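# Clear desk onto closet shelves, then close closet

## Task

Move every object currently on the desk onto the closet's shelves and close the closet door completely. Then release everything and back the robot away. The robot must not tip over or finish leaning. Anything that stays in place only because the robot is holding or propping it does not count.

## Robot and tools

ROBOT. TidyBot++ is a single-arm mobile robot. The base is 0.54 m long, 0.50 m wide and 0.38 m tall, driven by four powered casters. On top sits one seven-joint arm with a two-finger gripper. The shoulder is 0.12 m ahead of the base centre and 0.68 m above the floor. Cameras: base_camera (fixed on the base, looking forward and down) and wrist_camera (on the hand, looking where the hand points).

FRAMES. Base frame: origin on the floor below the base centre, x forward, y left, z up. hand_pose is reported in this frame and marks the point midway between the finger pads. The hand's own z axis runs out along the fingers, and the fingers move along its y axis. The odometry frame is the base frame as it was when the scene began. Heading is positive to the left, from -3.142 to 3.142. base_tilt is in degrees, with forward and right positive when the robot leans that way. It carries a fixed bias of about 1 degree plus noise.

execute_actions. The argument actions is a list holding one action, or empty to just read the state and images. An action may contain base, joints or both, and optionally speeds. Its motions begin together but may finish at different times. cameras picks the images returned: base_camera, wrist_camera or all. Omitted, null or ["all"] gives both; [] gives none. The pictures line gives the image order.
- base: exactly one key, each a relative offset from where the base last reported itself. translate_m drives straight, metres, forward positive, -2 to 2. strafe_m moves sideways, metres, left positive, -2 to 2. rotate_rad turns in place, radians, counter-clockwise from above positive, -6.3 to 6.3. A move needing more than 8.667 s at its top speed is refused.
- joints: absolute targets by name, in radians. joint_1_rad can take any angle and swings the whole arm about vertical; positive is clockwise from above, opposite to rotate_rad. joint_2_rad is the shoulder, -2.249 to 2.249. joint_3_rad can take any angle and rolls the upper arm. joint_4_rad is the elbow, -2.579 to 2.579. joint_5_rad can take any angle and rolls the forearm. joint_6_rad is the wrist, -2.099 to 2.099. joint_7_rad can take any angle and rolls the hand. With the hand pointing down, positive joint_7 is counter-clockwise from above, and at 1.57 the fingers open to left and right. gripper_pos runs from 0 (open, gap about 85 mm) to 1 (closed). The gap is roughly 85 x (1 - gripper_pos) mm. Done tolerances: ±0.039 for joints 1 to 4, ±0.056 for joints 5 to 7, ±0.03 for the gripper. Unbounded joints go the short way round; to turn further, send steps smaller than half a turn.
- speeds: optional per-action caps. translate_m and strafe_m take 0.05 to 0.5 m/s; rotate_rad takes 0.1 to 1.57 rad/s. The maximum is the default. Arm joints move at up to 1.39 rad/s, or 1.22 for joints 5 to 7. No action lasts beyond 15 s.
Unknown keys or out-of-range values refuse the whole call, and nothing moves. If a result reports a stop, later execute_actions, wait and finished_scene calls in that same reply are skipped.

wait: seconds from 0 to 10; commands nothing new and returns state and images. zoom_image: camera plus region [x0, y0, x1, y1] in pixels of that camera's latest full image, at most 504 x 504; the origin is top-left. finished_scene: pass the current scene number. It ends the scene irreversibly and reports success. Replying with no tool call ends everything.

ARM GEOMETRY. Upper arm 0.42 m, forearm 0.31 m, hand 0.31 m to the hand point. With joint_1 = 0, joint_3 = 3.14 and joint_5 = 0 (near the start pose), the arm moves in the base x-z plane. Measured from vertical, forward positive: upper arm = j2, forearm = j2 - j4, hand = j2 - j4 - j6. Reach forward = sum of L·sin(angle); height above shoulder = sum of L·cos(angle). From 3.14, positive j3 swings a forward-bent forearm to the right; positive j5 swings a bent hand to the right. The arm starts folded, hand down, sticking out up to 0.08 m in front with the elbow up to 1.15 m high. A downward hand reaches at most about 0.94 m high, and only near the base.

RESULT LINES. base_status and joint_status give each motion's outcome. done: reached; for the base this only means the wheels turned, even if it slipped or was blocked. off_target: settled short and may still be pushing. contact_stop or time_out: the old target is dropped and the motion holds where it stopped. joint command not followed, with a cause: line, means a self-collision check blocked the arm targets; the gripper still acts. Withheld joints read not_followed and may be retried on later actions until you send targets that pass. on_its_own lists things not commanded this call. motor_effort is percent of max, positive toward higher values, with the peak in brackets; it has bias and noise. Motor temperatures are listed per joint. ARM HIT marks a hard strike on the base or the arm itself. No check stops the arm hitting the base. A joint or base left out of an action may still push toward its old target.

ACCURACY. Friction can leave joints slightly off while still reporting done, and resending the same target does nothing. To correct, send last command + (wanted - read). hand_pose may be 1–2 cm off; trust the images. Held loads make the arm sag. While holding, never send a joint the angle it currently reads. Odometry counts wheel turns, so slip counts as travel, and it drifts a few cm and degrees over many moves. Gripper at 1: done means empty, off_target means an object stopped it. Closed fingertips reach about 20 mm past the hand point, so take care near the floor.

AVOID. Do not drive while the arm is caught on something high (around 0.8 m or above); the robot can tip. Sideways force on a raised hand can lift wheels; retracting the arm or backing off rights it. A blocked base keeps shoving until it times out. Torque limits: joints 1–4 at 104.5 N m (warning 56.7), joints 5–7 at 51.3 N m (warning 29.4). Exceeding one freezes the arm and gripper for 10 s, but the base keeps going. Motors heat while holding loads: a warning appears at 60 °C, and at 75 °C the arm sinks and joints report limit_stop_at_motor_heat. Avoid drops, slams and hard pushes, and release and move clear before finishing. Something may occasionally nudge a loose object.

CAMERAS. base_camera is pinhole 644x364; wrist_camera is fisheye 644x476. Calibration poses use the base frame, with small per-scene errors; the wrist camera pose also carries joint-reading errors.

Each tool is called after ">>>" in YAML: its name, and indented under it one key for each argument.

## Session

>>> execute_actions:
  actions: []

Scene clock: 0.00 s.
Motor temperatures (°C, as the motors report them): [23 25 19 20 23 32 32]
base_odometry: x=+0.000 y=+0.000 heading=+0.000 (m, m, rad; odometry frame)
base_tilt: forward=-0.1 right=+0.3 (deg)
base_status: not commanded
joint_positions: joint_1_rad=+0.020 joint_2_rad=-0.358 joint_3_rad=+3.144 joint_4_rad=-2.534 joint_5_rad=+0.012 joint_6_rad=-0.840 joint_7_rad=+1.611 gripper_pos=+0.000
joint_status: not commanded
motor_effort: joint_1_rad=-1 joint_2_rad=-2 joint_3_rad=+0 joint_4_rad=+12 joint_5_rad=+0 joint_6_rad=+1 joint_7_rad=-1 (%)
hand_pose: x=+0.2689 y=-0.0049 z=+0.5882 quat_wxyz=(+0.006, +0.998, +0.012, +0.063) (m; base frame)
pictures: base_camera, wrist_camera
Images, in order (width x height): base_camera 644x364, wrist_camera 644x476.

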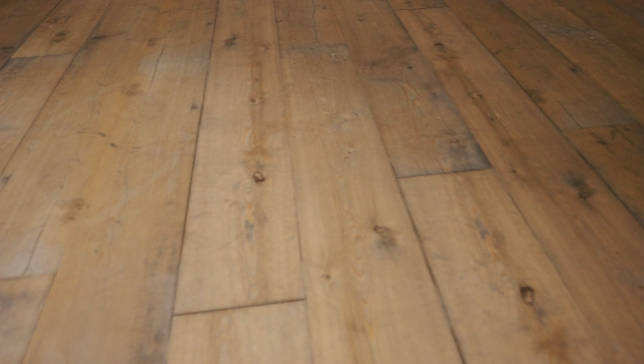

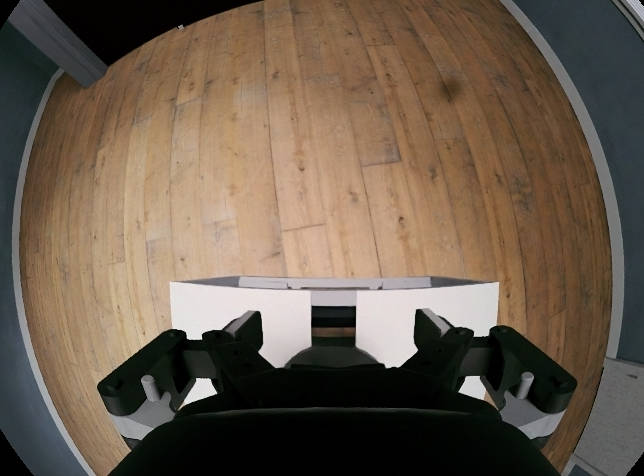

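>>> execute_actions:
  actions:
    - {"joints":{"joint_6_rad":0.2,"joint_4_rad":-2.2}}
  cameras: ["wrist_camera"]

>>> execute_actions:
  actions:
    - {"base":{"rotate_rad":-2.0}}
  cameras: ["wrist_camera"]

Scene clock: 4.50 s.
Motor temperatures (°C, as the motors report them): [23 25 19 20 23 32 32]
base_odometry: x=+0.000 y=+0.000 heading=+0.000 (m, m, rad; odometry frame)
base_tilt: forward=-0.1 right=+0.3 (deg)
base_status: not commanded
joint_positions: joint_1_rad=+0.020 joint_2_rad=-0.358 joint_3_rad=+3.144 joint_4_rad=-2.209 joint_5_rad=+0.012 joint_6_rad=+0.173 joint_7_rad=+1.611 gripper_pos=+0.000
joint_status: all done
motor_effort: joint_1_rad=-1(1) joint_2_rad=-8(9) joint_3_rad=+0(0) joint_4_rad=+19(18) joint_5_rad=-1(0) joint_6_rad=+9(10) joint_7_rad=-1(0) (%)
hand_pose: x=+0.5830 y=-0.0090 z=+0.9555 quat_wxyz=(+0.024, +0.744, +0.011, +0.668) (m; base frame)
pictures: wrist_camera
camera_calibration (this result's frames):
wrist_camera: T_world_to_cam=[[0.0146031, -0.999757, 0.0165056, -0.0333966], [-0.120891, -0.0181516, -0.9925, 1.07066], [0.992558, 0.0124982, -0.121127, -0.328966], [0, 0, 0, 1]] pos_world=[0.456439, -0.0098428, 1.02334]
Images, in order (width x height): wrist_camera 644x476.

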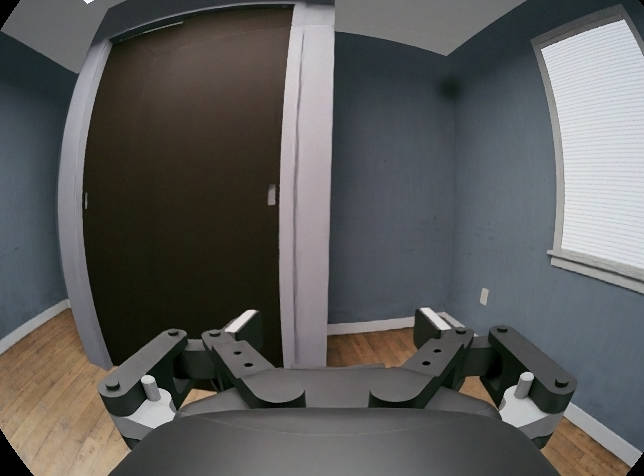

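Scene clock: 7.10 s.
Motor temperatures (°C, as the motors report them): [23 25 19 20 23 32 32]
base_odometry: x=+0.000 y=+0.000 heading=-2.000 (m, m, rad; odometry frame)
base_tilt: forward=-0.2 right=+0.3 (deg)
base_status: done
joint_positions: joint_1_rad=+0.020 joint_2_rad=-0.358 joint_3_rad=+3.144 joint_4_rad=-2.209 joint_5_rad=+0.012 joint_6_rad=+0.173 joint_7_rad=+1.611 gripper_pos=+0.000
joint_status: not commanded
motor_effort: joint_1_rad=-1(2) joint_2_rad=-8(10) joint_3_rad=+0(1) joint_4_rad=+18(19) joint_5_rad=-1(1) joint_6_rad=+9(9) joint_7_rad=-1(0) (%)
hand_pose: x=+0.5830 y=-0.0089 z=+0.9555 quat_wxyz=(+0.024, +0.744, +0.011, +0.668) (m; base frame)
pictures: wrist_camera
camera_calibration (this result's frames):
wrist_camera: T_world_to_cam=[[0.0146572, -0.999756, 0.0165259, -0.0334169], [-0.12089, -0.0181783, -0.992499, 1.07066], [0.992558, 0.0125495, -0.121127, -0.328965], [0, 0, 0, 1]] pos_world=[0.456439, -0.0098176, 1.02334]
Images, in order (width x height): wrist_camera 644x476.

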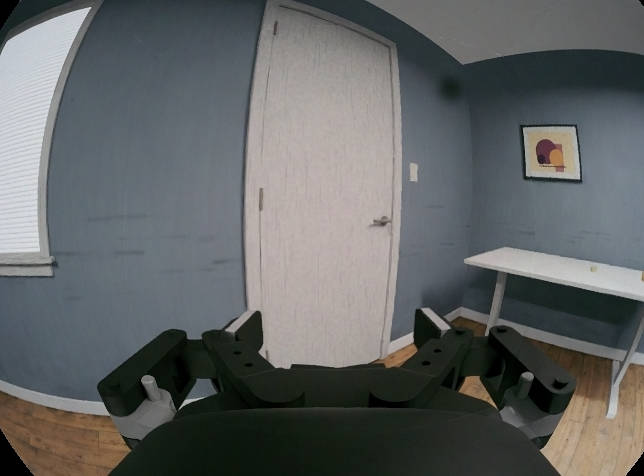

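>>> execute_actions:
  actions:
    - {"base":{"rotate_rad":-1.0}}
  cameras: ["wrist_camera"]

>>> zoom_image:
  camera: "wrist_camera"
  region: [140,170,540,330]

>>> execute_actions:
  actions:
    - {"base":{"rotate_rad":-3.14}}
  cameras: []

>>> execute_actions:
  actions:
    - {"base":{"translate_m":0.55},"joints":{"gripper_pos":1}}

Scene clock: 17.63 s.
Motor temperatures (°C, as the motors report them): [23 25 19 21 23 32 32]
base_odometry: x=+0.000 y=+0.000 heading=-2.999 (m, m, rad; odometry frame)
base_tilt: forward=-0.1 right=+0.3 (deg)
base_status: done
joint_positions: joint_1_rad=+0.020 joint_2_rad=-0.358 joint_3_rad=+3.147 joint_4_rad=-2.209 joint_5_rad=+0.012 joint_6_rad=+0.173 joint_7_rad=+1.611 gripper_pos=+0.000
joint_status: not commanded
motor_effort: joint_1_rad=-1(0) joint_2_rad=-9(9) joint_3_rad=+0(2) joint_4_rad=+18(19) joint_5_rad=-1(1) joint_6_rad=+9(9) joint_7_rad=-1(0) (%)
hand_pose: x=+0.5830 y=-0.0102 z=+0.9555 quat_wxyz=(+0.024, +0.744, +0.010, +0.668) (m; base frame)
pictures: wrist_camera
camera_calibration (this result's frames):
wrist_camera: T_world_to_cam=[[0.0124704, -0.999799, 0.0157075, -0.0325997], [-0.120912, -0.0171012, -0.992516, 1.07069], [0.992585, 0.0104779, -0.121101, -0.329011], [0, 0, 0, 1]] pos_world=[0.456437, -0.0108358, 1.02334]
Images, in order (width x height): wrist_camera 644x476.

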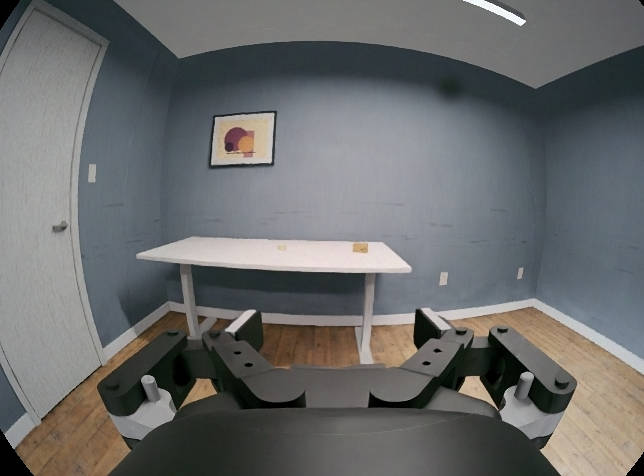

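Region (140, 170, 540, 330) of wrist_camera's 644x476 image, scaled by 1.260; it fills the top 202 rows of this view, and the rest is white.

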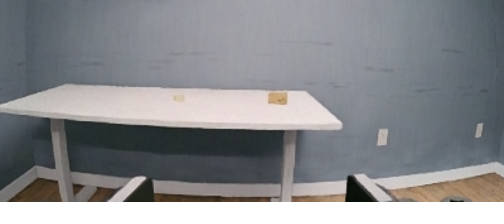

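Scene clock: 20.97 s.
Motor temperatures (°C, as the motors report them): [23 25 19 21 23 32 32]
base_odometry: x=+0.000 y=+0.000 heading=+0.144 (m, m, rad; odometry frame)
base_tilt: forward=-0.2 right=+0.3 (deg)
base_status: done
joint_positions: joint_1_rad=+0.020 joint_2_rad=-0.358 joint_3_rad=+3.146 joint_4_rad=-2.209 joint_5_rad=+0.012 joint_6_rad=+0.173 joint_7_rad=+1.611 gripper_pos=+0.000
joint_status: not commanded
motor_effort: joint_1_rad=-1(0) joint_2_rad=-8(10) joint_3_rad=+0(2) joint_4_rad=+18(19) joint_5_rad=+0(0) joint_6_rad=+9(9) joint_7_rad=-1(1) (%)
hand_pose: x=+0.5830 y=-0.0096 z=+0.9555 quat_wxyz=(+0.024, +0.744, +0.011, +0.668) (m; base frame)
pictures: none
No camera images: the call's "cameras" was empty. Leave "cameras" out to get every camera's image.

Scene clock: 23.43 s.
Motor temperatures (°C, as the motors report them): [23 25 19 21 23 32 32]
base_odometry: x=+0.545 y=+0.078 heading=+0.144 (m, m, rad; odometry frame)
base_tilt: forward=-0.1 right=+0.3 (deg)
base_status: done
joint_positions: joint_1_rad=+0.020 joint_2_rad=-0.355 joint_3_rad=+3.146 joint_4_rad=-2.209 joint_5_rad=+0.012 joint_6_rad=+0.173 joint_7_rad=+1.611 gripper_pos=+0.999
joint_status: all done
motor_effort: joint_1_rad=-1(1) joint_2_rad=-9(11) joint_3_rad=+0(0) joint_4_rad=+18(19) joint_5_rad=+0(1) joint_6_rad=+9(10) joint_7_rad=+0(0) (%)
hand_pose: x=+0.5838 y=-0.0096 z=+0.9542 quat_wxyz=(+0.024, +0.745, +0.011, +0.667) (m; base frame)
pictures: base_camera, wrist_camera
camera_calibration (this result's frames):
wrist_camera: T_world_to_cam=[[0.0134948, -0.999781, 0.0159753, -0.0329037], [-0.123773, -0.0175241, -0.992156, 1.07078], [0.992219, 0.0114116, -0.123982, -0.326992], [0, 0, 0, 1]] pos_world=[0.457425, -0.0104006, 1.02236]
Images, in order (width x height): base_camera 644x364, wrist_camera 644x476.

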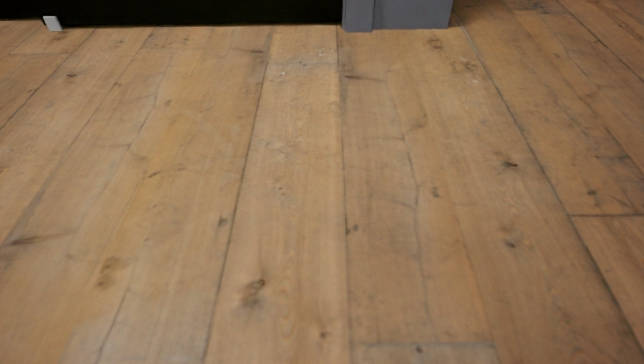

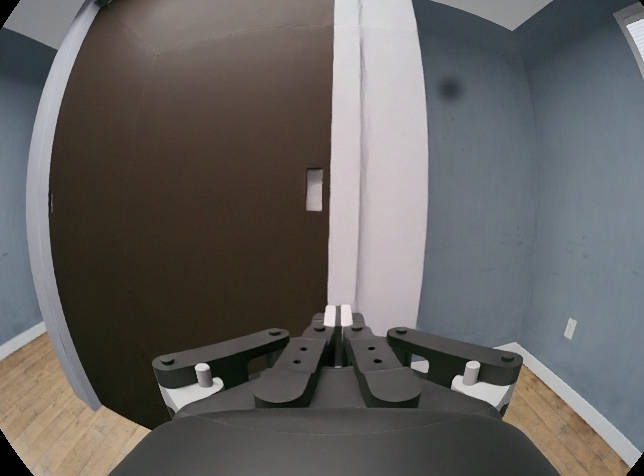

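>>> execute_actions:
  actions:
    - {"base":{"translate_m":0.25},"joints":{"joint_4_rad":-2.035,"joint_6_rad":0.1,"joint_7_rad":1.55}}
  cameras: []

>>> execute_actions:
  actions:
    - {"base":{"strafe_m":0.04}}

Scene clock: 29.97 s.
Motor temperatures (°C, as the motors report them): [23 25 19 21 23 33 32]
base_odometry: x=+0.792 y=+0.114 heading=+0.143 (m, m, rad; odometry frame)
base_tilt: forward=-0.1 right=+0.3 (deg)
base_status: done
joint_positions: joint_1_rad=+0.020 joint_2_rad=-0.352 joint_3_rad=+3.146 joint_4_rad=-2.048 joint_5_rad=+0.012 joint_6_rad=+0.142 joint_7_rad=+1.594 gripper_pos=+0.999
joint_status: all done
motor_effort: joint_1_rad=-1(1) joint_2_rad=-9(12) joint_3_rad=+0(1) joint_4_rad=+19(21) joint_5_rad=+0(0) joint_6_rad=+9(9) joint_7_rad=-1(0) (%)
hand_pose: x=+0.5969 y=-0.0102 z=+1.0429 quat_wxyz=(+0.020, +0.701, +0.004, +0.713) (m; base frame)
pictures: none
No camera images: the call's "cameras" was empty. Leave "cameras" out to get every camera's image.

Scene clock: 30.90 s.
Motor temperatures (°C, as the motors report them): [23 25 19 21 23 33 32]
base_odometry: x=+0.787 y=+0.154 heading=+0.143 (m, m, rad; odometry frame)
base_tilt: forward=-0.2 right=+0.3 (deg)
base_status: done
joint_positions: joint_1_rad=+0.020 joint_2_rad=-0.352 joint_3_rad=+3.143 joint_4_rad=-2.048 joint_5_rad=+0.012 joint_6_rad=+0.141 joint_7_rad=+1.594 gripper_pos=+0.999
joint_status: not commanded
motor_effort: joint_1_rad=-1(3) joint_2_rad=-9(10) joint_3_rad=+0(3) joint_4_rad=+19(19) joint_5_rad=+0(0) joint_6_rad=+9(9) joint_7_rad=-1(1) (%)
hand_pose: x=+0.5969 y=-0.0089 z=+1.0427 quat_wxyz=(+0.020, +0.701, +0.005, +0.713) (m; base frame)
pictures: base_camera, wrist_camera
camera_calibration (this result's frames):
wrist_camera: T_world_to_cam=[[0.013045, -0.999905, 0.00450449, -0.0215038], [0.00315754, -0.00446366, -0.999985, 1.0928], [0.99991, 0.013059, 0.00309901, -0.466159], [0, 0, 0, 1]] pos_world=[0.462947, -0.0105363, 1.09433]
Images, in order (width x height): base_camera 644x364, wrist_camera 644x476.

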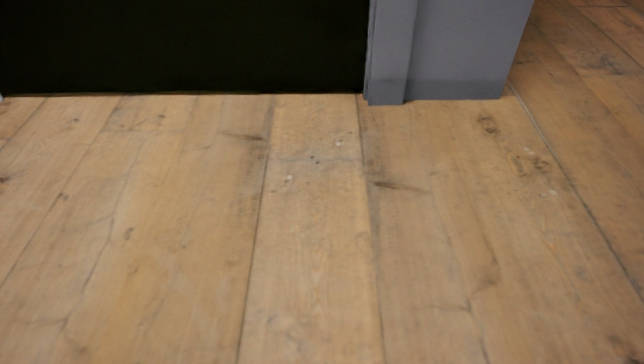

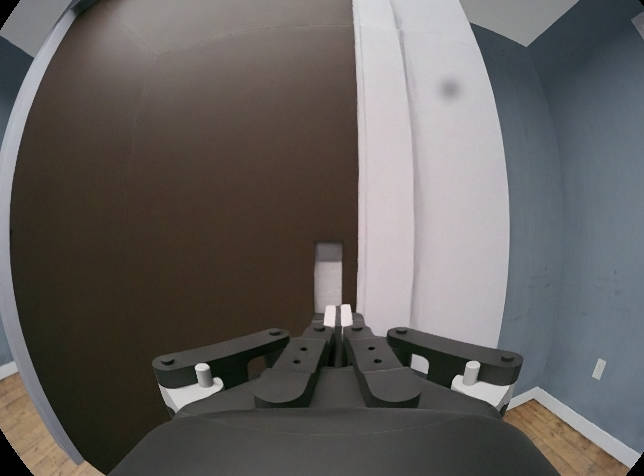

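>>> execute_actions:
  actions:
    - {"base":{"translate_m":0.09}}

Scene clock: 34.50 s.
Motor temperatures (°C, as the motors report them): [23 25 19 21 23 33 32]
base_odometry: x=+0.876 y=+0.167 heading=+0.143 (m, m, rad; odometry frame)
base_tilt: forward=-0.1 right=+0.3 (deg)
base_status: done
joint_positions: joint_1_rad=+0.020 joint_2_rad=-0.351 joint_3_rad=+3.143 joint_4_rad=-2.048 joint_5_rad=+0.012 joint_6_rad=+0.140 joint_7_rad=+1.594 gripper_pos=+0.999
joint_status: not commanded
motor_effort: joint_1_rad=-1(1) joint_2_rad=-9(13) joint_3_rad=-1(1) joint_4_rad=+20(20) joint_5_rad=-1(0) joint_6_rad=+9(10) joint_7_rad=-1(1) (%)
hand_pose: x=+0.5974 y=-0.0089 z=+1.0419 quat_wxyz=(+0.020, +0.702, +0.005, +0.712) (m; base frame)
pictures: base_camera, wrist_camera
camera_calibration (this result's frames):
wrist_camera: T_world_to_cam=[[0.0130428, -0.999905, 0.00443834, -0.0214482], [0.00117148, -0.00442344, -0.99999, 1.09321], [0.999914, 0.0130479, 0.00111367, -0.464527], [0, 0, 0, 1]] pos_world=[0.463487, -0.0105494, 1.09381]
Images, in order (width x height): base_camera 644x364, wrist_camera 644x476.

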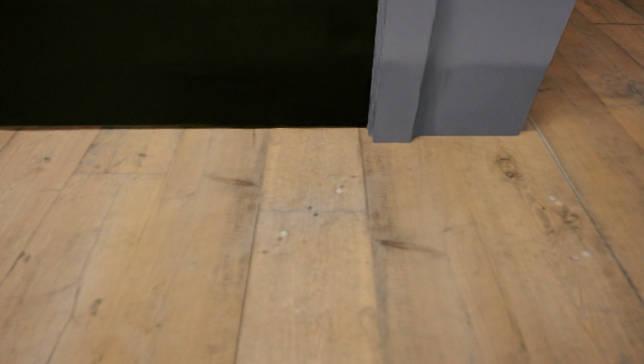

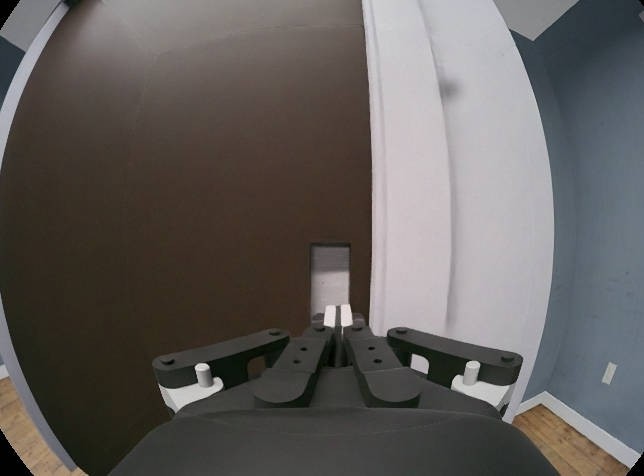

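>>> execute_actions:
  actions:
    - {"base":{"strafe_m":0.004}}
  cameras: []

>>> execute_actions:
  actions:
    - {"base":{"translate_m":0.055},"speeds":{"translate_m":0.05}}

>>> execute_actions:
  actions:
    - {"base":{"strafe_m":0.05},"speeds":{"strafe_m":0.05}}

Scene clock: 38.20 s.
Motor temperatures (°C, as the motors report them): [23 25 19 21 23 32 32]
base_odometry: x=+0.875 y=+0.170 heading=+0.143 (m, m, rad; odometry frame)
base_tilt: forward=-0.2 right=+0.3 (deg)
base_status: done
joint_positions: joint_1_rad=+0.020 joint_2_rad=-0.351 joint_3_rad=+3.143 joint_4_rad=-2.048 joint_5_rad=+0.012 joint_6_rad=+0.140 joint_7_rad=+1.594 gripper_pos=+0.999
joint_status: not commanded
motor_effort: joint_1_rad=-1(2) joint_2_rad=-9(10) joint_3_rad=+1(3) joint_4_rad=+19(20) joint_5_rad=+0(0) joint_6_rad=+9(9) joint_7_rad=-1(1) (%)
hand_pose: x=+0.5974 y=-0.0090 z=+1.0419 quat_wxyz=(+0.020, +0.702, +0.005, +0.712) (m; base frame)
pictures: none
No camera images: the call's "cameras" was empty. Leave "cameras" out to get every camera's image.

Scene clock: 39.77 s.
Motor temperatures (°C, as the motors report them): [23 25 19 21 23 32 32]
base_odometry: x=+0.930 y=+0.178 heading=+0.143 (m, m, rad; odometry frame)
base_tilt: forward=-0.1 right=+0.3 (deg)
base_status: done
joint_positions: joint_1_rad=+0.020 joint_2_rad=-0.354 joint_3_rad=+3.143 joint_4_rad=-2.048 joint_5_rad=+0.012 joint_6_rad=+0.140 joint_7_rad=+1.594 gripper_pos=+0.999
joint_status: not commanded
motor_effort: joint_1_rad=-1(2) joint_2_rad=-9(12) joint_3_rad=+0(1) joint_4_rad=+19(20) joint_5_rad=+0(0) joint_6_rad=+9(9) joint_7_rad=+0(1) (%)
hand_pose: x=+0.5964 y=-0.0089 z=+1.0432 quat_wxyz=(+0.020, +0.701, +0.005, +0.713) (m; base frame)
pictures: base_camera, wrist_camera
camera_calibration (this result's frames):
wrist_camera: T_world_to_cam=[[0.0128932, -0.999907, 0.00447246, -0.0214516], [0.00370142, -0.00442508, -0.999983, 1.09293], [0.99991, 0.0129096, 0.00364402, -0.466197], [0, 0, 0, 1]] pos_world=[0.462386, -0.0105949, 1.09471]
Images, in order (width x height): base_camera 644x364, wrist_camera 644x476.

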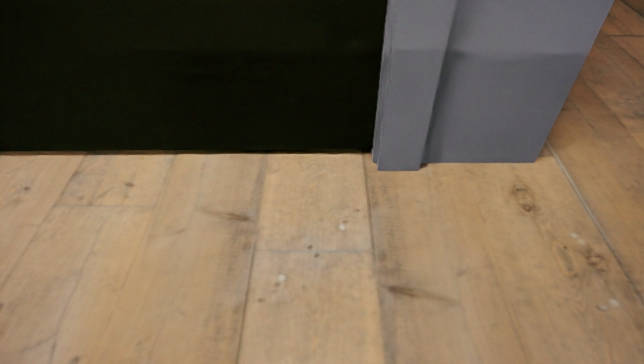

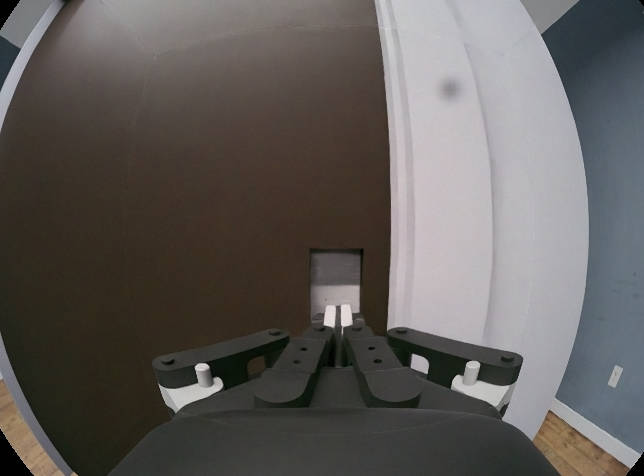

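Scene clock: 41.23 s.
Motor temperatures (°C, as the motors report them): [23 25 19 21 23 32 32]
base_odometry: x=+0.923 y=+0.228 heading=+0.143 (m, m, rad; odometry frame)
base_tilt: forward=-0.1 right=+0.3 (deg)
base_status: done
joint_positions: joint_1_rad=+0.020 joint_2_rad=-0.354 joint_3_rad=+3.144 joint_4_rad=-2.048 joint_5_rad=+0.012 joint_6_rad=+0.140 joint_7_rad=+1.594 gripper_pos=+0.999
joint_status: not commanded
motor_effort: joint_1_rad=-1(2) joint_2_rad=-9(9) joint_3_rad=+0(2) joint_4_rad=+19(19) joint_5_rad=+0(0) joint_6_rad=+9(9) joint_7_rad=+0(0) (%)
hand_pose: x=+0.5964 y=-0.0092 z=+1.0432 quat_wxyz=(+0.020, +0.701, +0.005, +0.713) (m; base frame)
pictures: base_camera, wrist_camera
camera_calibration (this result's frames):
wrist_camera: T_world_to_cam=[[0.0125403, -0.999912, 0.00434231, -0.0213211], [0.00370245, -0.00429619, -0.999984, 1.09293], [0.999915, 0.0125562, 0.00364824, -0.466205], [0, 0, 0, 1]] pos_world=[0.462386, -0.01077, 1.09471]
Images, in order (width x height): base_camera 644x364, wrist_camera 644x476.

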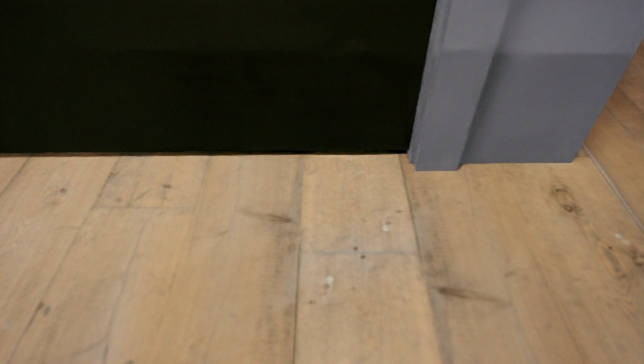

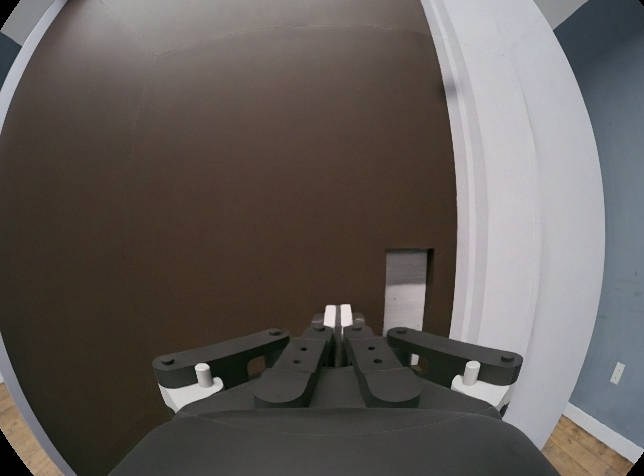

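d≈0.175.

>>> execute_actions:
  actions:
    - {"base":{"strafe_m":-0.05}}
  cameras: []

>>> execute_actions:
  actions:
    - {"base":{"translate_m":0.028},"speeds":{"translate_m":0.05}}
  cameras: ["wrist_camera"]

>>> execute_actions:
  actions:
    - {"base":{"strafe_m":0.05},"speeds":{"strafe_m":0.05}}
  cameras: ["wrist_camera"]

Scene clock: 46.03 s.
Motor temperatures (°C, as the motors report them): [23 25 19 21 23 32 32]
base_odometry: x=+0.930 y=+0.179 heading=+0.143 (m, m, rad; odometry frame)
base_tilt: forward=-0.1 right=+0.3 (deg)
base_status: done
joint_positions: joint_1_rad=+0.020 joint_2_rad=-0.354 joint_3_rad=+3.145 joint_4_rad=-2.048 joint_5_rad=+0.012 joint_6_rad=+0.140 joint_7_rad=+1.594 gripper_pos=+0.999
joint_status: not commanded
motor_effort: joint_1_rad=-1(0) joint_2_rad=-9(12) joint_3_rad=+0(2) joint_4_rad=+19(19) joint_5_rad=-1(2) joint_6_rad=+9(10) joint_7_rad=+0(1) (%)
hand_pose: x=+0.5964 y=-0.0099 z=+1.0431 quat_wxyz=(+0.020, +0.701, +0.004, +0.713) (m; base frame)
pictures: none
No camera images: the call's "cameras" was empty. Leave "cameras" out to get every camera's image.

Scene clock: 47.20 s.
Motor temperatures (°C, as the motors report them): [23 25 19 21 23 32 32]
base_odometry: x=+0.957 y=+0.182 heading=+0.143 (m, m, rad; odometry frame)
base_tilt: forward=-0.2 right=+0.3 (deg)
base_status: done
joint_positions: joint_1_rad=+0.020 joint_2_rad=-0.365 joint_3_rad=+3.143 joint_4_rad=-2.047 joint_5_rad=+0.012 joint_6_rad=+0.135 joint_7_rad=+1.594 gripper_pos=+0.999
joint_status: not commanded
motor_effort: joint_1_rad=-1(3) joint_2_rad=-7(10) joint_3_rad=+0(4) joint_4_rad=+19(24) joint_5_rad=-1(0) joint_6_rad=+9(12) joint_7_rad=-1(1) (%)
hand_pose: x=+0.5925 y=-0.0087 z=+1.0472 quat_wxyz=(+0.020, +0.699, +0.005, +0.715) (m; base frame)
pictures: wrist_camera
camera_calibration (this result's frames):
wrist_camera: T_world_to_cam=[[0.0131203, -0.999902, 0.00481163, -0.0216564], [0.0102859, -0.00467682, -0.999936, 1.09302], [0.999861, 0.013169, 0.0102235, -0.46923], [0, 0, 0, 1]] pos_world=[0.458207, -0.0103631, 1.09785]
Images, in order (width x height): wrist_camera 644x476.

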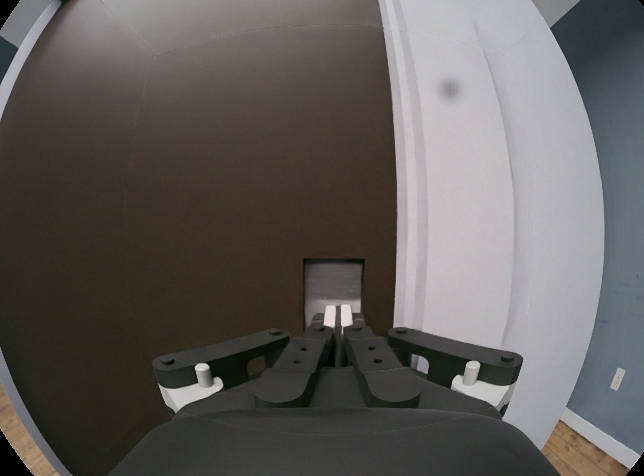

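Scene clock: 48.70 s.
Motor temperatures (°C, as the motors report them): [23 25 19 21 23 32 32]
base_odometry: x=+0.951 y=+0.232 heading=+0.143 (m, m, rad; odometry frame)
base_tilt: forward=-0.1 right=+0.3 (deg)
base_status: done
joint_positions: joint_1_rad=+0.024 joint_2_rad=-0.367 joint_3_rad=+3.162 joint_4_rad=-2.047 joint_5_rad=+0.012 joint_6_rad=+0.133 joint_7_rad=+1.594 gripper_pos=+0.999
joint_status: not commanded
motor_effort: joint_1_rad=-4(6) joint_2_rad=-5(9) joint_3_rad=-3(7) joint_4_rad=+20(22) joint_5_rad=+0(0) joint_6_rad=+10(11) joint_7_rad=-1(0) (%)
hand_pose: x=+0.5916 y=-0.0208 z=+1.0474 quat_wxyz=(+0.025, +0.699, -0.004, +0.715) (m; base frame)
pictures: wrist_camera
camera_calibration (this result's frames):
wrist_camera: T_world_to_cam=[[-0.00746705, -0.99997, -0.0018338, -0.0146461], [0.00991967, 0.00175968, -0.999949, 1.09359], [0.999923, -0.00748486, 0.00990624, -0.468288], [0, 0, 0, 1]] pos_world=[0.457295, -0.0200751, 1.09814]
Images, in order (width x height): wrist_camera 644x476.

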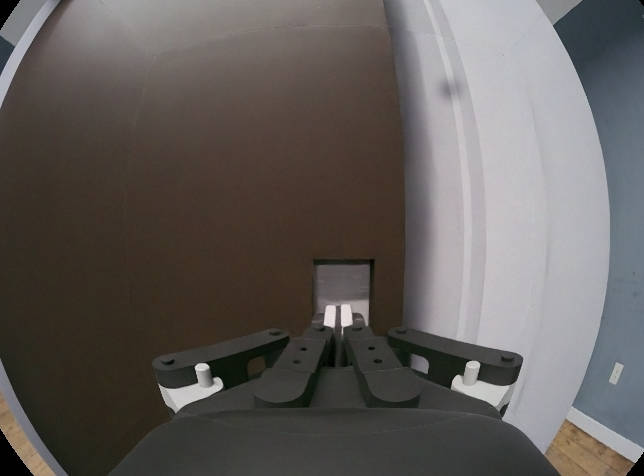

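>>> execute_actions:
  actions:
    - {"base":{"strafe_m":0.5},"speeds":{"strafe_m":0.13}}

>>> execute_actions:
  actions:
    - {"base":{"translate_m":-0.25}}
  cameras: []

>>> execute_actions:
  actions:
    - {"base":{"strafe_m":-0.33},"joints":{"joint_6_rad":-0.2,"gripper_pos":0}}

Scene clock: 57.83 s.
Motor temperatures (°C, as the motors report them): [23 25 19 21 23 32 32]
base_odometry: x=+0.880 y=+0.727 heading=+0.143 (m, m, rad; odometry frame)
base_tilt: forward=-0.2 right=+0.3 (deg)
base_status: done
joint_positions: joint_1_rad=+0.045 joint_2_rad=-0.418 joint_3_rad=+3.185 joint_4_rad=-2.063 joint_5_rad=+0.012 joint_6_rad=+0.091 joint_7_rad=+1.594 gripper_pos=+0.999
joint_status: not commanded
motor_effort: joint_1_rad=-10(15) joint_2_rad=+4(8) joint_3_rad=-11(17) joint_4_rad=+25(29) joint_5_rad=+1(1) joint_6_rad=+15(17) joint_7_rad=-1(1) (%)
hand_pose: x=+0.5717 y=-0.0432 z=+1.0478 quat_wxyz=(+0.036, +0.701, -0.023, +0.712) (m; base frame)
pictures: base_camera, wrist_camera
camera_calibration (this result's frames):
wrist_camera: T_world_to_cam=[[-0.0501158, -0.998665, -0.0125051, -0.00151191], [0.00348588, 0.0123458, -0.999918, 1.0983], [0.998737, -0.0501552, 0.00286251, -0.442275], [0, 0, 0, 1]] pos_world=[0.437812, -0.0372518, 1.09946]
Images, in order (width x height): base_camera 644x364, wrist_camera 644x476.

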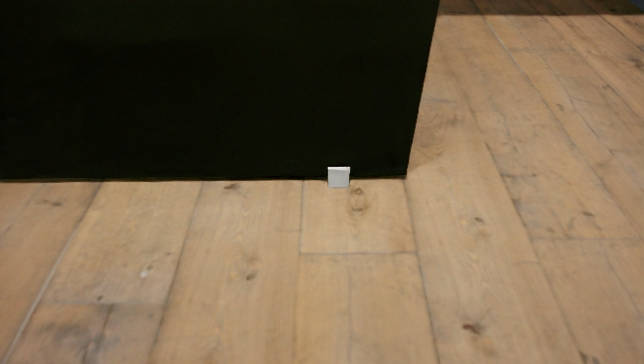

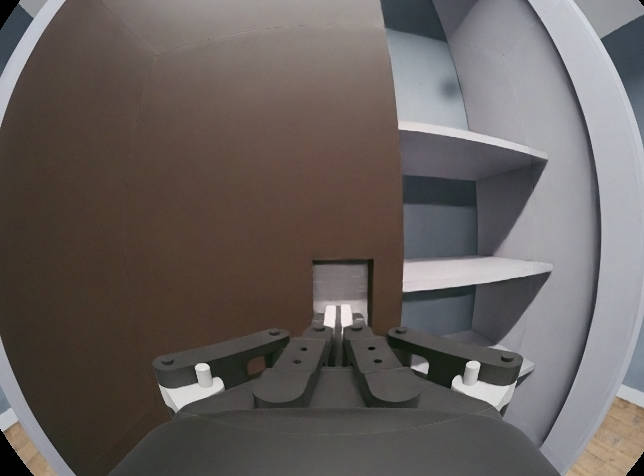

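Scene clock: 59.63 s.
Motor temperatures (°C, as the motors report them): [23 25 19 21 23 32 32]
base_odometry: x=+0.632 y=+0.691 heading=+0.142 (m, m, rad; odometry frame)
base_tilt: forward=-0.1 right=+0.3 (deg)
base_status: done
joint_positions: joint_1_rad=+0.038 joint_2_rad=-0.361 joint_3_rad=+3.151 joint_4_rad=-2.038 joint_5_rad=+0.012 joint_6_rad=+0.091 joint_7_rad=+1.594 gripper_pos=+0.999
joint_status: not commanded
motor_effort: joint_1_rad=-1(9) joint_2_rad=-8(13) joint_3_rad=+0(9) joint_4_rad=+19(25) joint_5_rad=-1(0) joint_6_rad=+9(14) joint_7_rad=-1(1) (%)
hand_pose: x=+0.5938 y=-0.0219 z=+1.0378 quat_wxyz=(+0.027, +0.712, -0.005, +0.701) (m; base frame)
pictures: none
No camera images: the call's "cameras" was empty. Leave "cameras" out to get every camera's image.

Scene clock: 61.63 s.
Motor temperatures (°C, as the motors report them): [23 25 19 21 23 32 32]
base_odometry: x=+0.679 y=+0.365 heading=+0.142 (m, m, rad; odometry frame)
base_tilt: forward=-0.1 right=+0.4 (deg)
base_status: done
joint_positions: joint_1_rad=+0.038 joint_2_rad=-0.359 joint_3_rad=+3.150 joint_4_rad=-2.040 joint_5_rad=+0.012 joint_6_rad=-0.180 joint_7_rad=+1.594 gripper_pos=+0.000
joint_status: all done
motor_effort: joint_1_rad=-1(2) joint_2_rad=-8(10) joint_3_rad=-1(2) joint_4_rad=+19(21) joint_5_rad=+0(0) joint_6_rad=+9(10) joint_7_rad=-1(0) (%)
hand_pose: x=+0.5816 y=-0.0214 z=+0.9518 quat_wxyz=(+0.024, +0.802, -0.006, +0.597) (m; base frame)
pictures: base_camera, wrist_camera
camera_calibration (this result's frames):
wrist_camera: T_world_to_cam=[[-0.0147191, -0.999862, -0.00769441, -0.00567187], [-0.298987, 0.0117443, -0.954185, 1.13438], [0.954144, -0.0117442, -0.299119, -0.136684], [0, 0, 0, 1]] pos_world=[0.469497, -0.0205988, 1.04148]
Images, in order (width x height): base_camera 644x364, wrist_camera 644x476.

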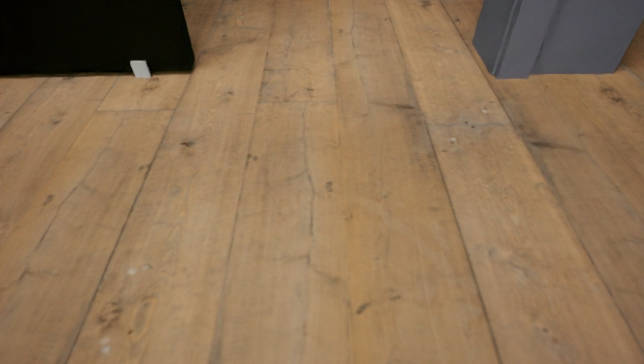

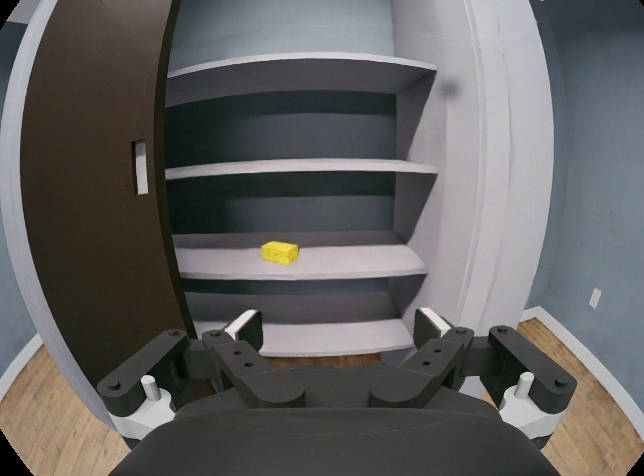

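>>> execute_actions:
  actions:
    - {"base":{"rotate_rad":-3.2}}
  cameras: []

>>> execute_actions:
  actions:
    - {"base":{"translate_m":1.5},"joints":{"joint_1_rad":-0.02,"joint_2_rad":0.5,"joint_4_rad":-0.9,"joint_6_rad":-0.9}}

Scene clock: 71.73 s.
Motor temperatures (°C, as the motors report them): [23 25 19 21 23 32 32]
base_odometry: x=+0.679 y=+0.364 heading=-3.058 (m, m, rad; odometry frame)
base_tilt: forward=-0.1 right=+0.3 (deg)
base_status: done
joint_positions: joint_1_rad=+0.038 joint_2_rad=-0.359 joint_3_rad=+3.149 joint_4_rad=-2.040 joint_5_rad=+0.012 joint_6_rad=-0.180 joint_7_rad=+1.594 gripper_pos=+0.000
joint_status: not commanded
motor_effort: joint_1_rad=-1(2) joint_2_rad=-9(10) joint_3_rad=+0(2) joint_4_rad=+19(19) joint_5_rad=+0(0) joint_6_rad=+9(9) joint_7_rad=-1(1) (%)
hand_pose: x=+0.5816 y=-0.0205 z=+0.9518 quat_wxyz=(+0.024, +0.802, -0.005, +0.597) (m; base frame)
pictures: none
No camera images: the call's "cameras" was empty. Leave "cameras" out to get every camera's image.

Scene clock: 76.10 s.
Motor temperatures (°C, as the motors report them): [23 25 19 21 23 32 32]
base_odometry: x=-0.816 y=+0.240 heading=-3.058 (m, m, rad; odometry frame)
base_tilt: forward=-0.1 right=+0.3 (deg)
base_status: done
joint_positions: joint_1_rad=+0.009 joint_2_rad=+0.499 joint_3_rad=+3.149 joint_4_rad=-0.921 joint_5_rad=+0.012 joint_6_rad=-0.858 joint_7_rad=+1.594 gripper_pos=+0.000
joint_status: all done
motor_effort: joint_1_rad=-1(1) joint_2_rad=-39(40) joint_3_rad=+0(1) joint_4_rad=+18(20) joint_5_rad=+0(0) joint_6_rad=+7(9) joint_7_rad=-1(1) (%)
hand_pose: x=+0.8679 y=-0.0120 z=+0.8963 quat_wxyz=(+0.015, +0.908, +0.006, +0.418) (m; base frame)
pictures: base_camera, wrist_camera
camera_calibration (this result's frames):
wrist_camera: T_world_to_cam=[[0.00360173, -0.999922, -0.0119958, -0.00453636], [-0.65929, 0.0066451, -0.75186, 1.29825], [0.75188, 0.0106167, -0.659214, 0.0722289], [0, 0, 0, 1]] pos_world=[0.801631, -0.0139298, 1.02366]
Images, in order (width x height): base_camera 644x364, wrist_camera 644x476.

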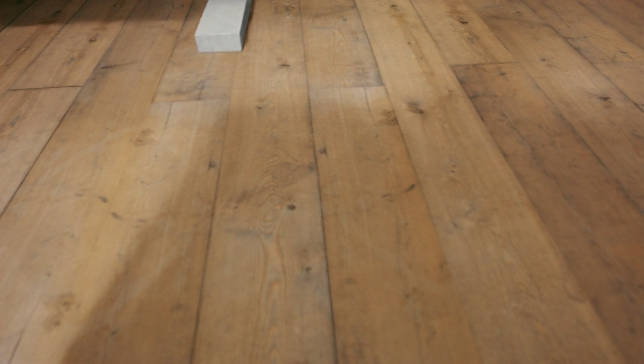

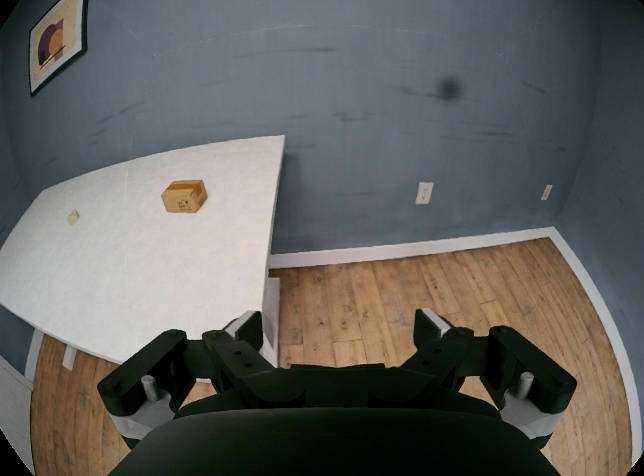

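>>> execute_actions:
  actions:
    - {"base":{"strafe_m":0.31}}
  cameras: ["wrist_camera"]

>>> execute_actions:
  actions:
    - {"base":{"translate_m":0.25}}

Scene clock: 80.27 s.
Motor temperatures (°C, as the motors report them): [23 26 19 21 23 32 32]
base_odometry: x=-0.791 y=-0.069 heading=-3.059 (m, m, rad; odometry frame)
base_tilt: forward=-0.1 right=+0.3 (deg)
base_status: done
joint_positions: joint_1_rad=-0.011 joint_2_rad=+0.499 joint_3_rad=+3.147 joint_4_rad=-0.920 joint_5_rad=+0.012 joint_6_rad=-0.859 joint_7_rad=+1.594 gripper_pos=+0.000
joint_status: not commanded
motor_effort: joint_1_rad=+0(5) joint_2_rad=-38(38) joint_3_rad=+0(3) joint_4_rad=+18(18) joint_5_rad=-1(1) joint_6_rad=+7(7) joint_7_rad=+0(1) (%)
hand_pose: x=+0.8679 y=+0.0041 z=+0.8963 quat_wxyz=(+0.010, +0.908, +0.016, +0.418) (m; base frame)
pictures: wrist_camera
camera_calibration (this result's frames):
wrist_camera: T_world_to_cam=[[0.0253349, -0.999597, -0.0128434, -0.00652647], [-0.659739, -0.00706598, -0.751461, 1.29816], [0.751067, 0.0275115, -0.659652, 0.0731139], [0, 0, 0, 1]] pos_world=[0.801697, 0.000637438, 1.02366]
Images, in order (width x height): wrist_camera 644x476.

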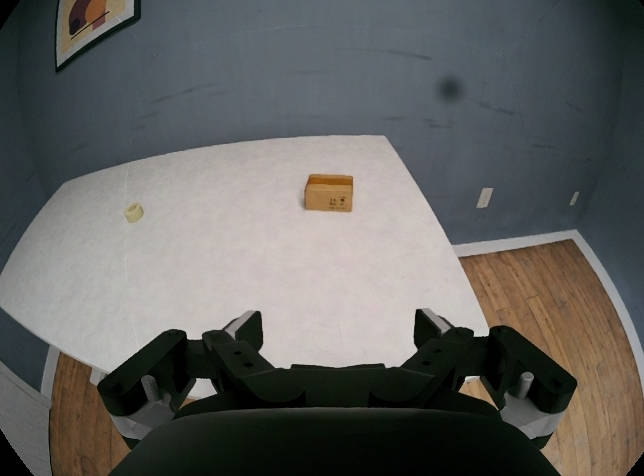

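Scene clock: 82.07 s.
Motor temperatures (°C, as the motors report them): [23 26 19 21 23 32 32]
base_odometry: x=-1.040 y=-0.090 heading=-3.058 (m, m, rad; odometry frame)
base_tilt: forward=-0.1 right=+0.3 (deg)
base_status: done
joint_positions: joint_1_rad=-0.011 joint_2_rad=+0.505 joint_3_rad=+3.147 joint_4_rad=-0.919 joint_5_rad=+0.012 joint_6_rad=-0.861 joint_7_rad=+1.594 gripper_pos=+0.000
joint_status: not commanded
motor_effort: joint_1_rad=-1(2) joint_2_rad=-39(41) joint_3_rad=+0(1) joint_4_rad=+18(19) joint_5_rad=+0(0) joint_6_rad=+7(7) joint_7_rad=-1(1) (%)
hand_pose: x=+0.8688 y=+0.0041 z=+0.8924 quat_wxyz=(+0.010, +0.909, +0.016, +0.415) (m; base frame)
pictures: base_camera, wrist_camera
camera_calibration (this result's frames):
wrist_camera: T_world_to_cam=[[0.0252249, -0.999598, -0.0129381, -0.00641371], [-0.664473, -0.00709582, -0.747278, 1.29624], [0.746886, 0.027447, -0.664385, 0.0776707], [0, 0, 0, 1]] pos_world=[0.803469, 0.000654928, 1.02017]
Images, in order (width x height): base_camera 644x364, wrist_camera 644x476.

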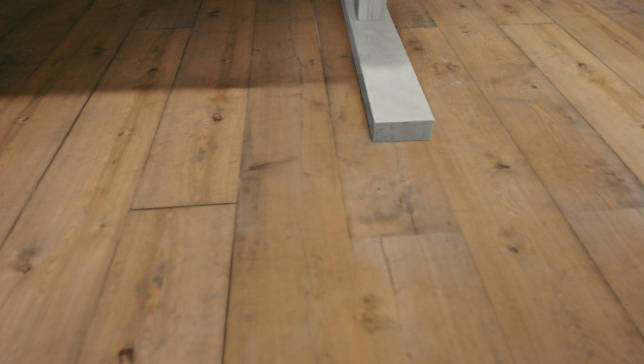

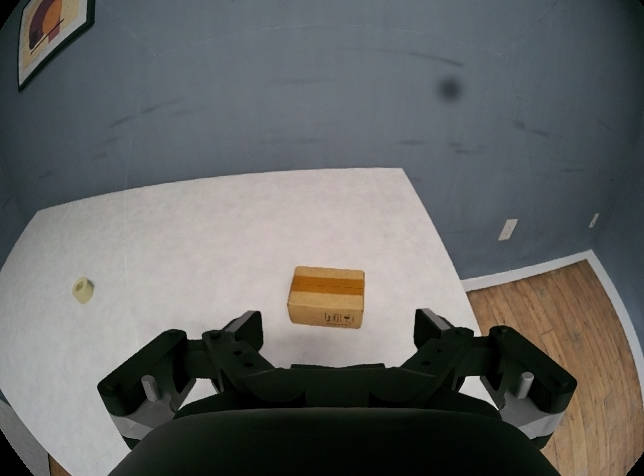

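>>> execute_actions:
  actions:
    - {"joints":{"joint_2_rad":0.64,"joint_4_rad":-0.555,"joint_6_rad":-1.95},"base":{"translate_m":0.1}}
  cameras: []

>>> execute_actions:
  actions:
    - {"joints":{"joint_7_rad":-0.1},"base":{"translate_m":0.23}}

Scene clock: 91.13 s.
Motor temperatures (°C, as the motors report them): [23 26 19 21 23 32 32]
base_odometry: x=-1.140 y=-0.098 heading=-3.058 (m, m, rad; odometry frame)
base_tilt: forward=-0.1 right=+0.3 (deg)
base_status: done
joint_positions: joint_1_rad=-0.011 joint_2_rad=+0.633 joint_3_rad=+3.147 joint_4_rad=-0.575 joint_5_rad=+0.012 joint_6_rad=-1.917 joint_7_rad=+1.594 gripper_pos=+0.000
joint_status: all done
motor_effort: joint_1_rad=-1(3) joint_2_rad=-37(40) joint_3_rad=-1(2) joint_4_rad=+13(18) joint_5_rad=+0(0) joint_6_rad=+0(7) joint_7_rad=-1(1) (%)
hand_pose: x=+0.6671 y=+0.0021 z=+0.8214 quat_wxyz=(+0.007, +1.000, +0.013, +0.008) (m; base frame)
pictures: none
No camera images: the call's "cameras" was empty. Leave "cameras" out to get every camera's image.

Scene clock: 93.00 s.
Motor temperatures (°C, as the motors report them): [23 26 19 21 23 32 32]
base_odometry: x=-1.369 y=-0.118 heading=-3.057 (m, m, rad; odometry frame)
base_tilt: forward=-0.1 right=+0.3 (deg)
base_status: done
joint_positions: joint_1_rad=-0.011 joint_2_rad=+0.643 joint_3_rad=+3.147 joint_4_rad=-0.574 joint_5_rad=+0.012 joint_6_rad=-1.917 joint_7_rad=-0.079 gripper_pos=+0.000
joint_status: all done
motor_effort: joint_1_rad=-1(3) joint_2_rad=-37(40) joint_3_rad=-1(2) joint_4_rad=+13(14) joint_5_rad=+0(1) joint_6_rad=+0(1) joint_7_rad=-1(1) (%)
hand_pose: x=+0.6686 y=+0.0021 z=+0.8162 quat_wxyz=(+0.002, +0.680, -0.733, +0.008) (m; base frame)
pictures: base_camera, wrist_camera
camera_calibration (this result's frames):
wrist_camera: T_world_to_cam=[[-0.993433, 0.106036, -0.0429745, 0.698898], [0.106162, 0.994349, -0.00065656, -0.0205342], [0.042662, -0.00521451, -0.999076, 0.920799], [0, 0, 0, 1]] pos_world=[0.657205, -0.0488886, 0.94997]
Images, in order (width x height): base_camera 644x364, wrist_camera 644x476.

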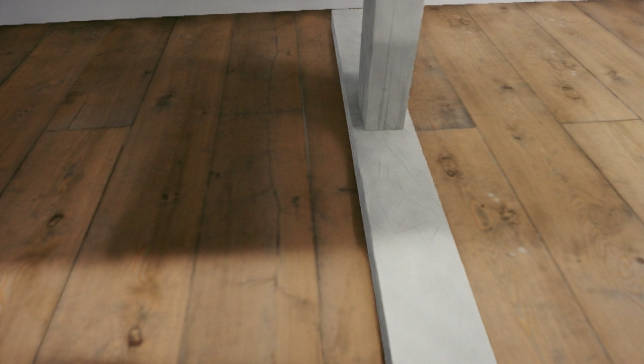

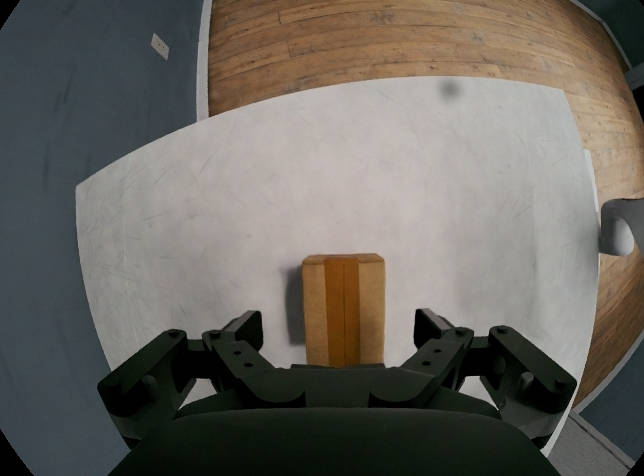

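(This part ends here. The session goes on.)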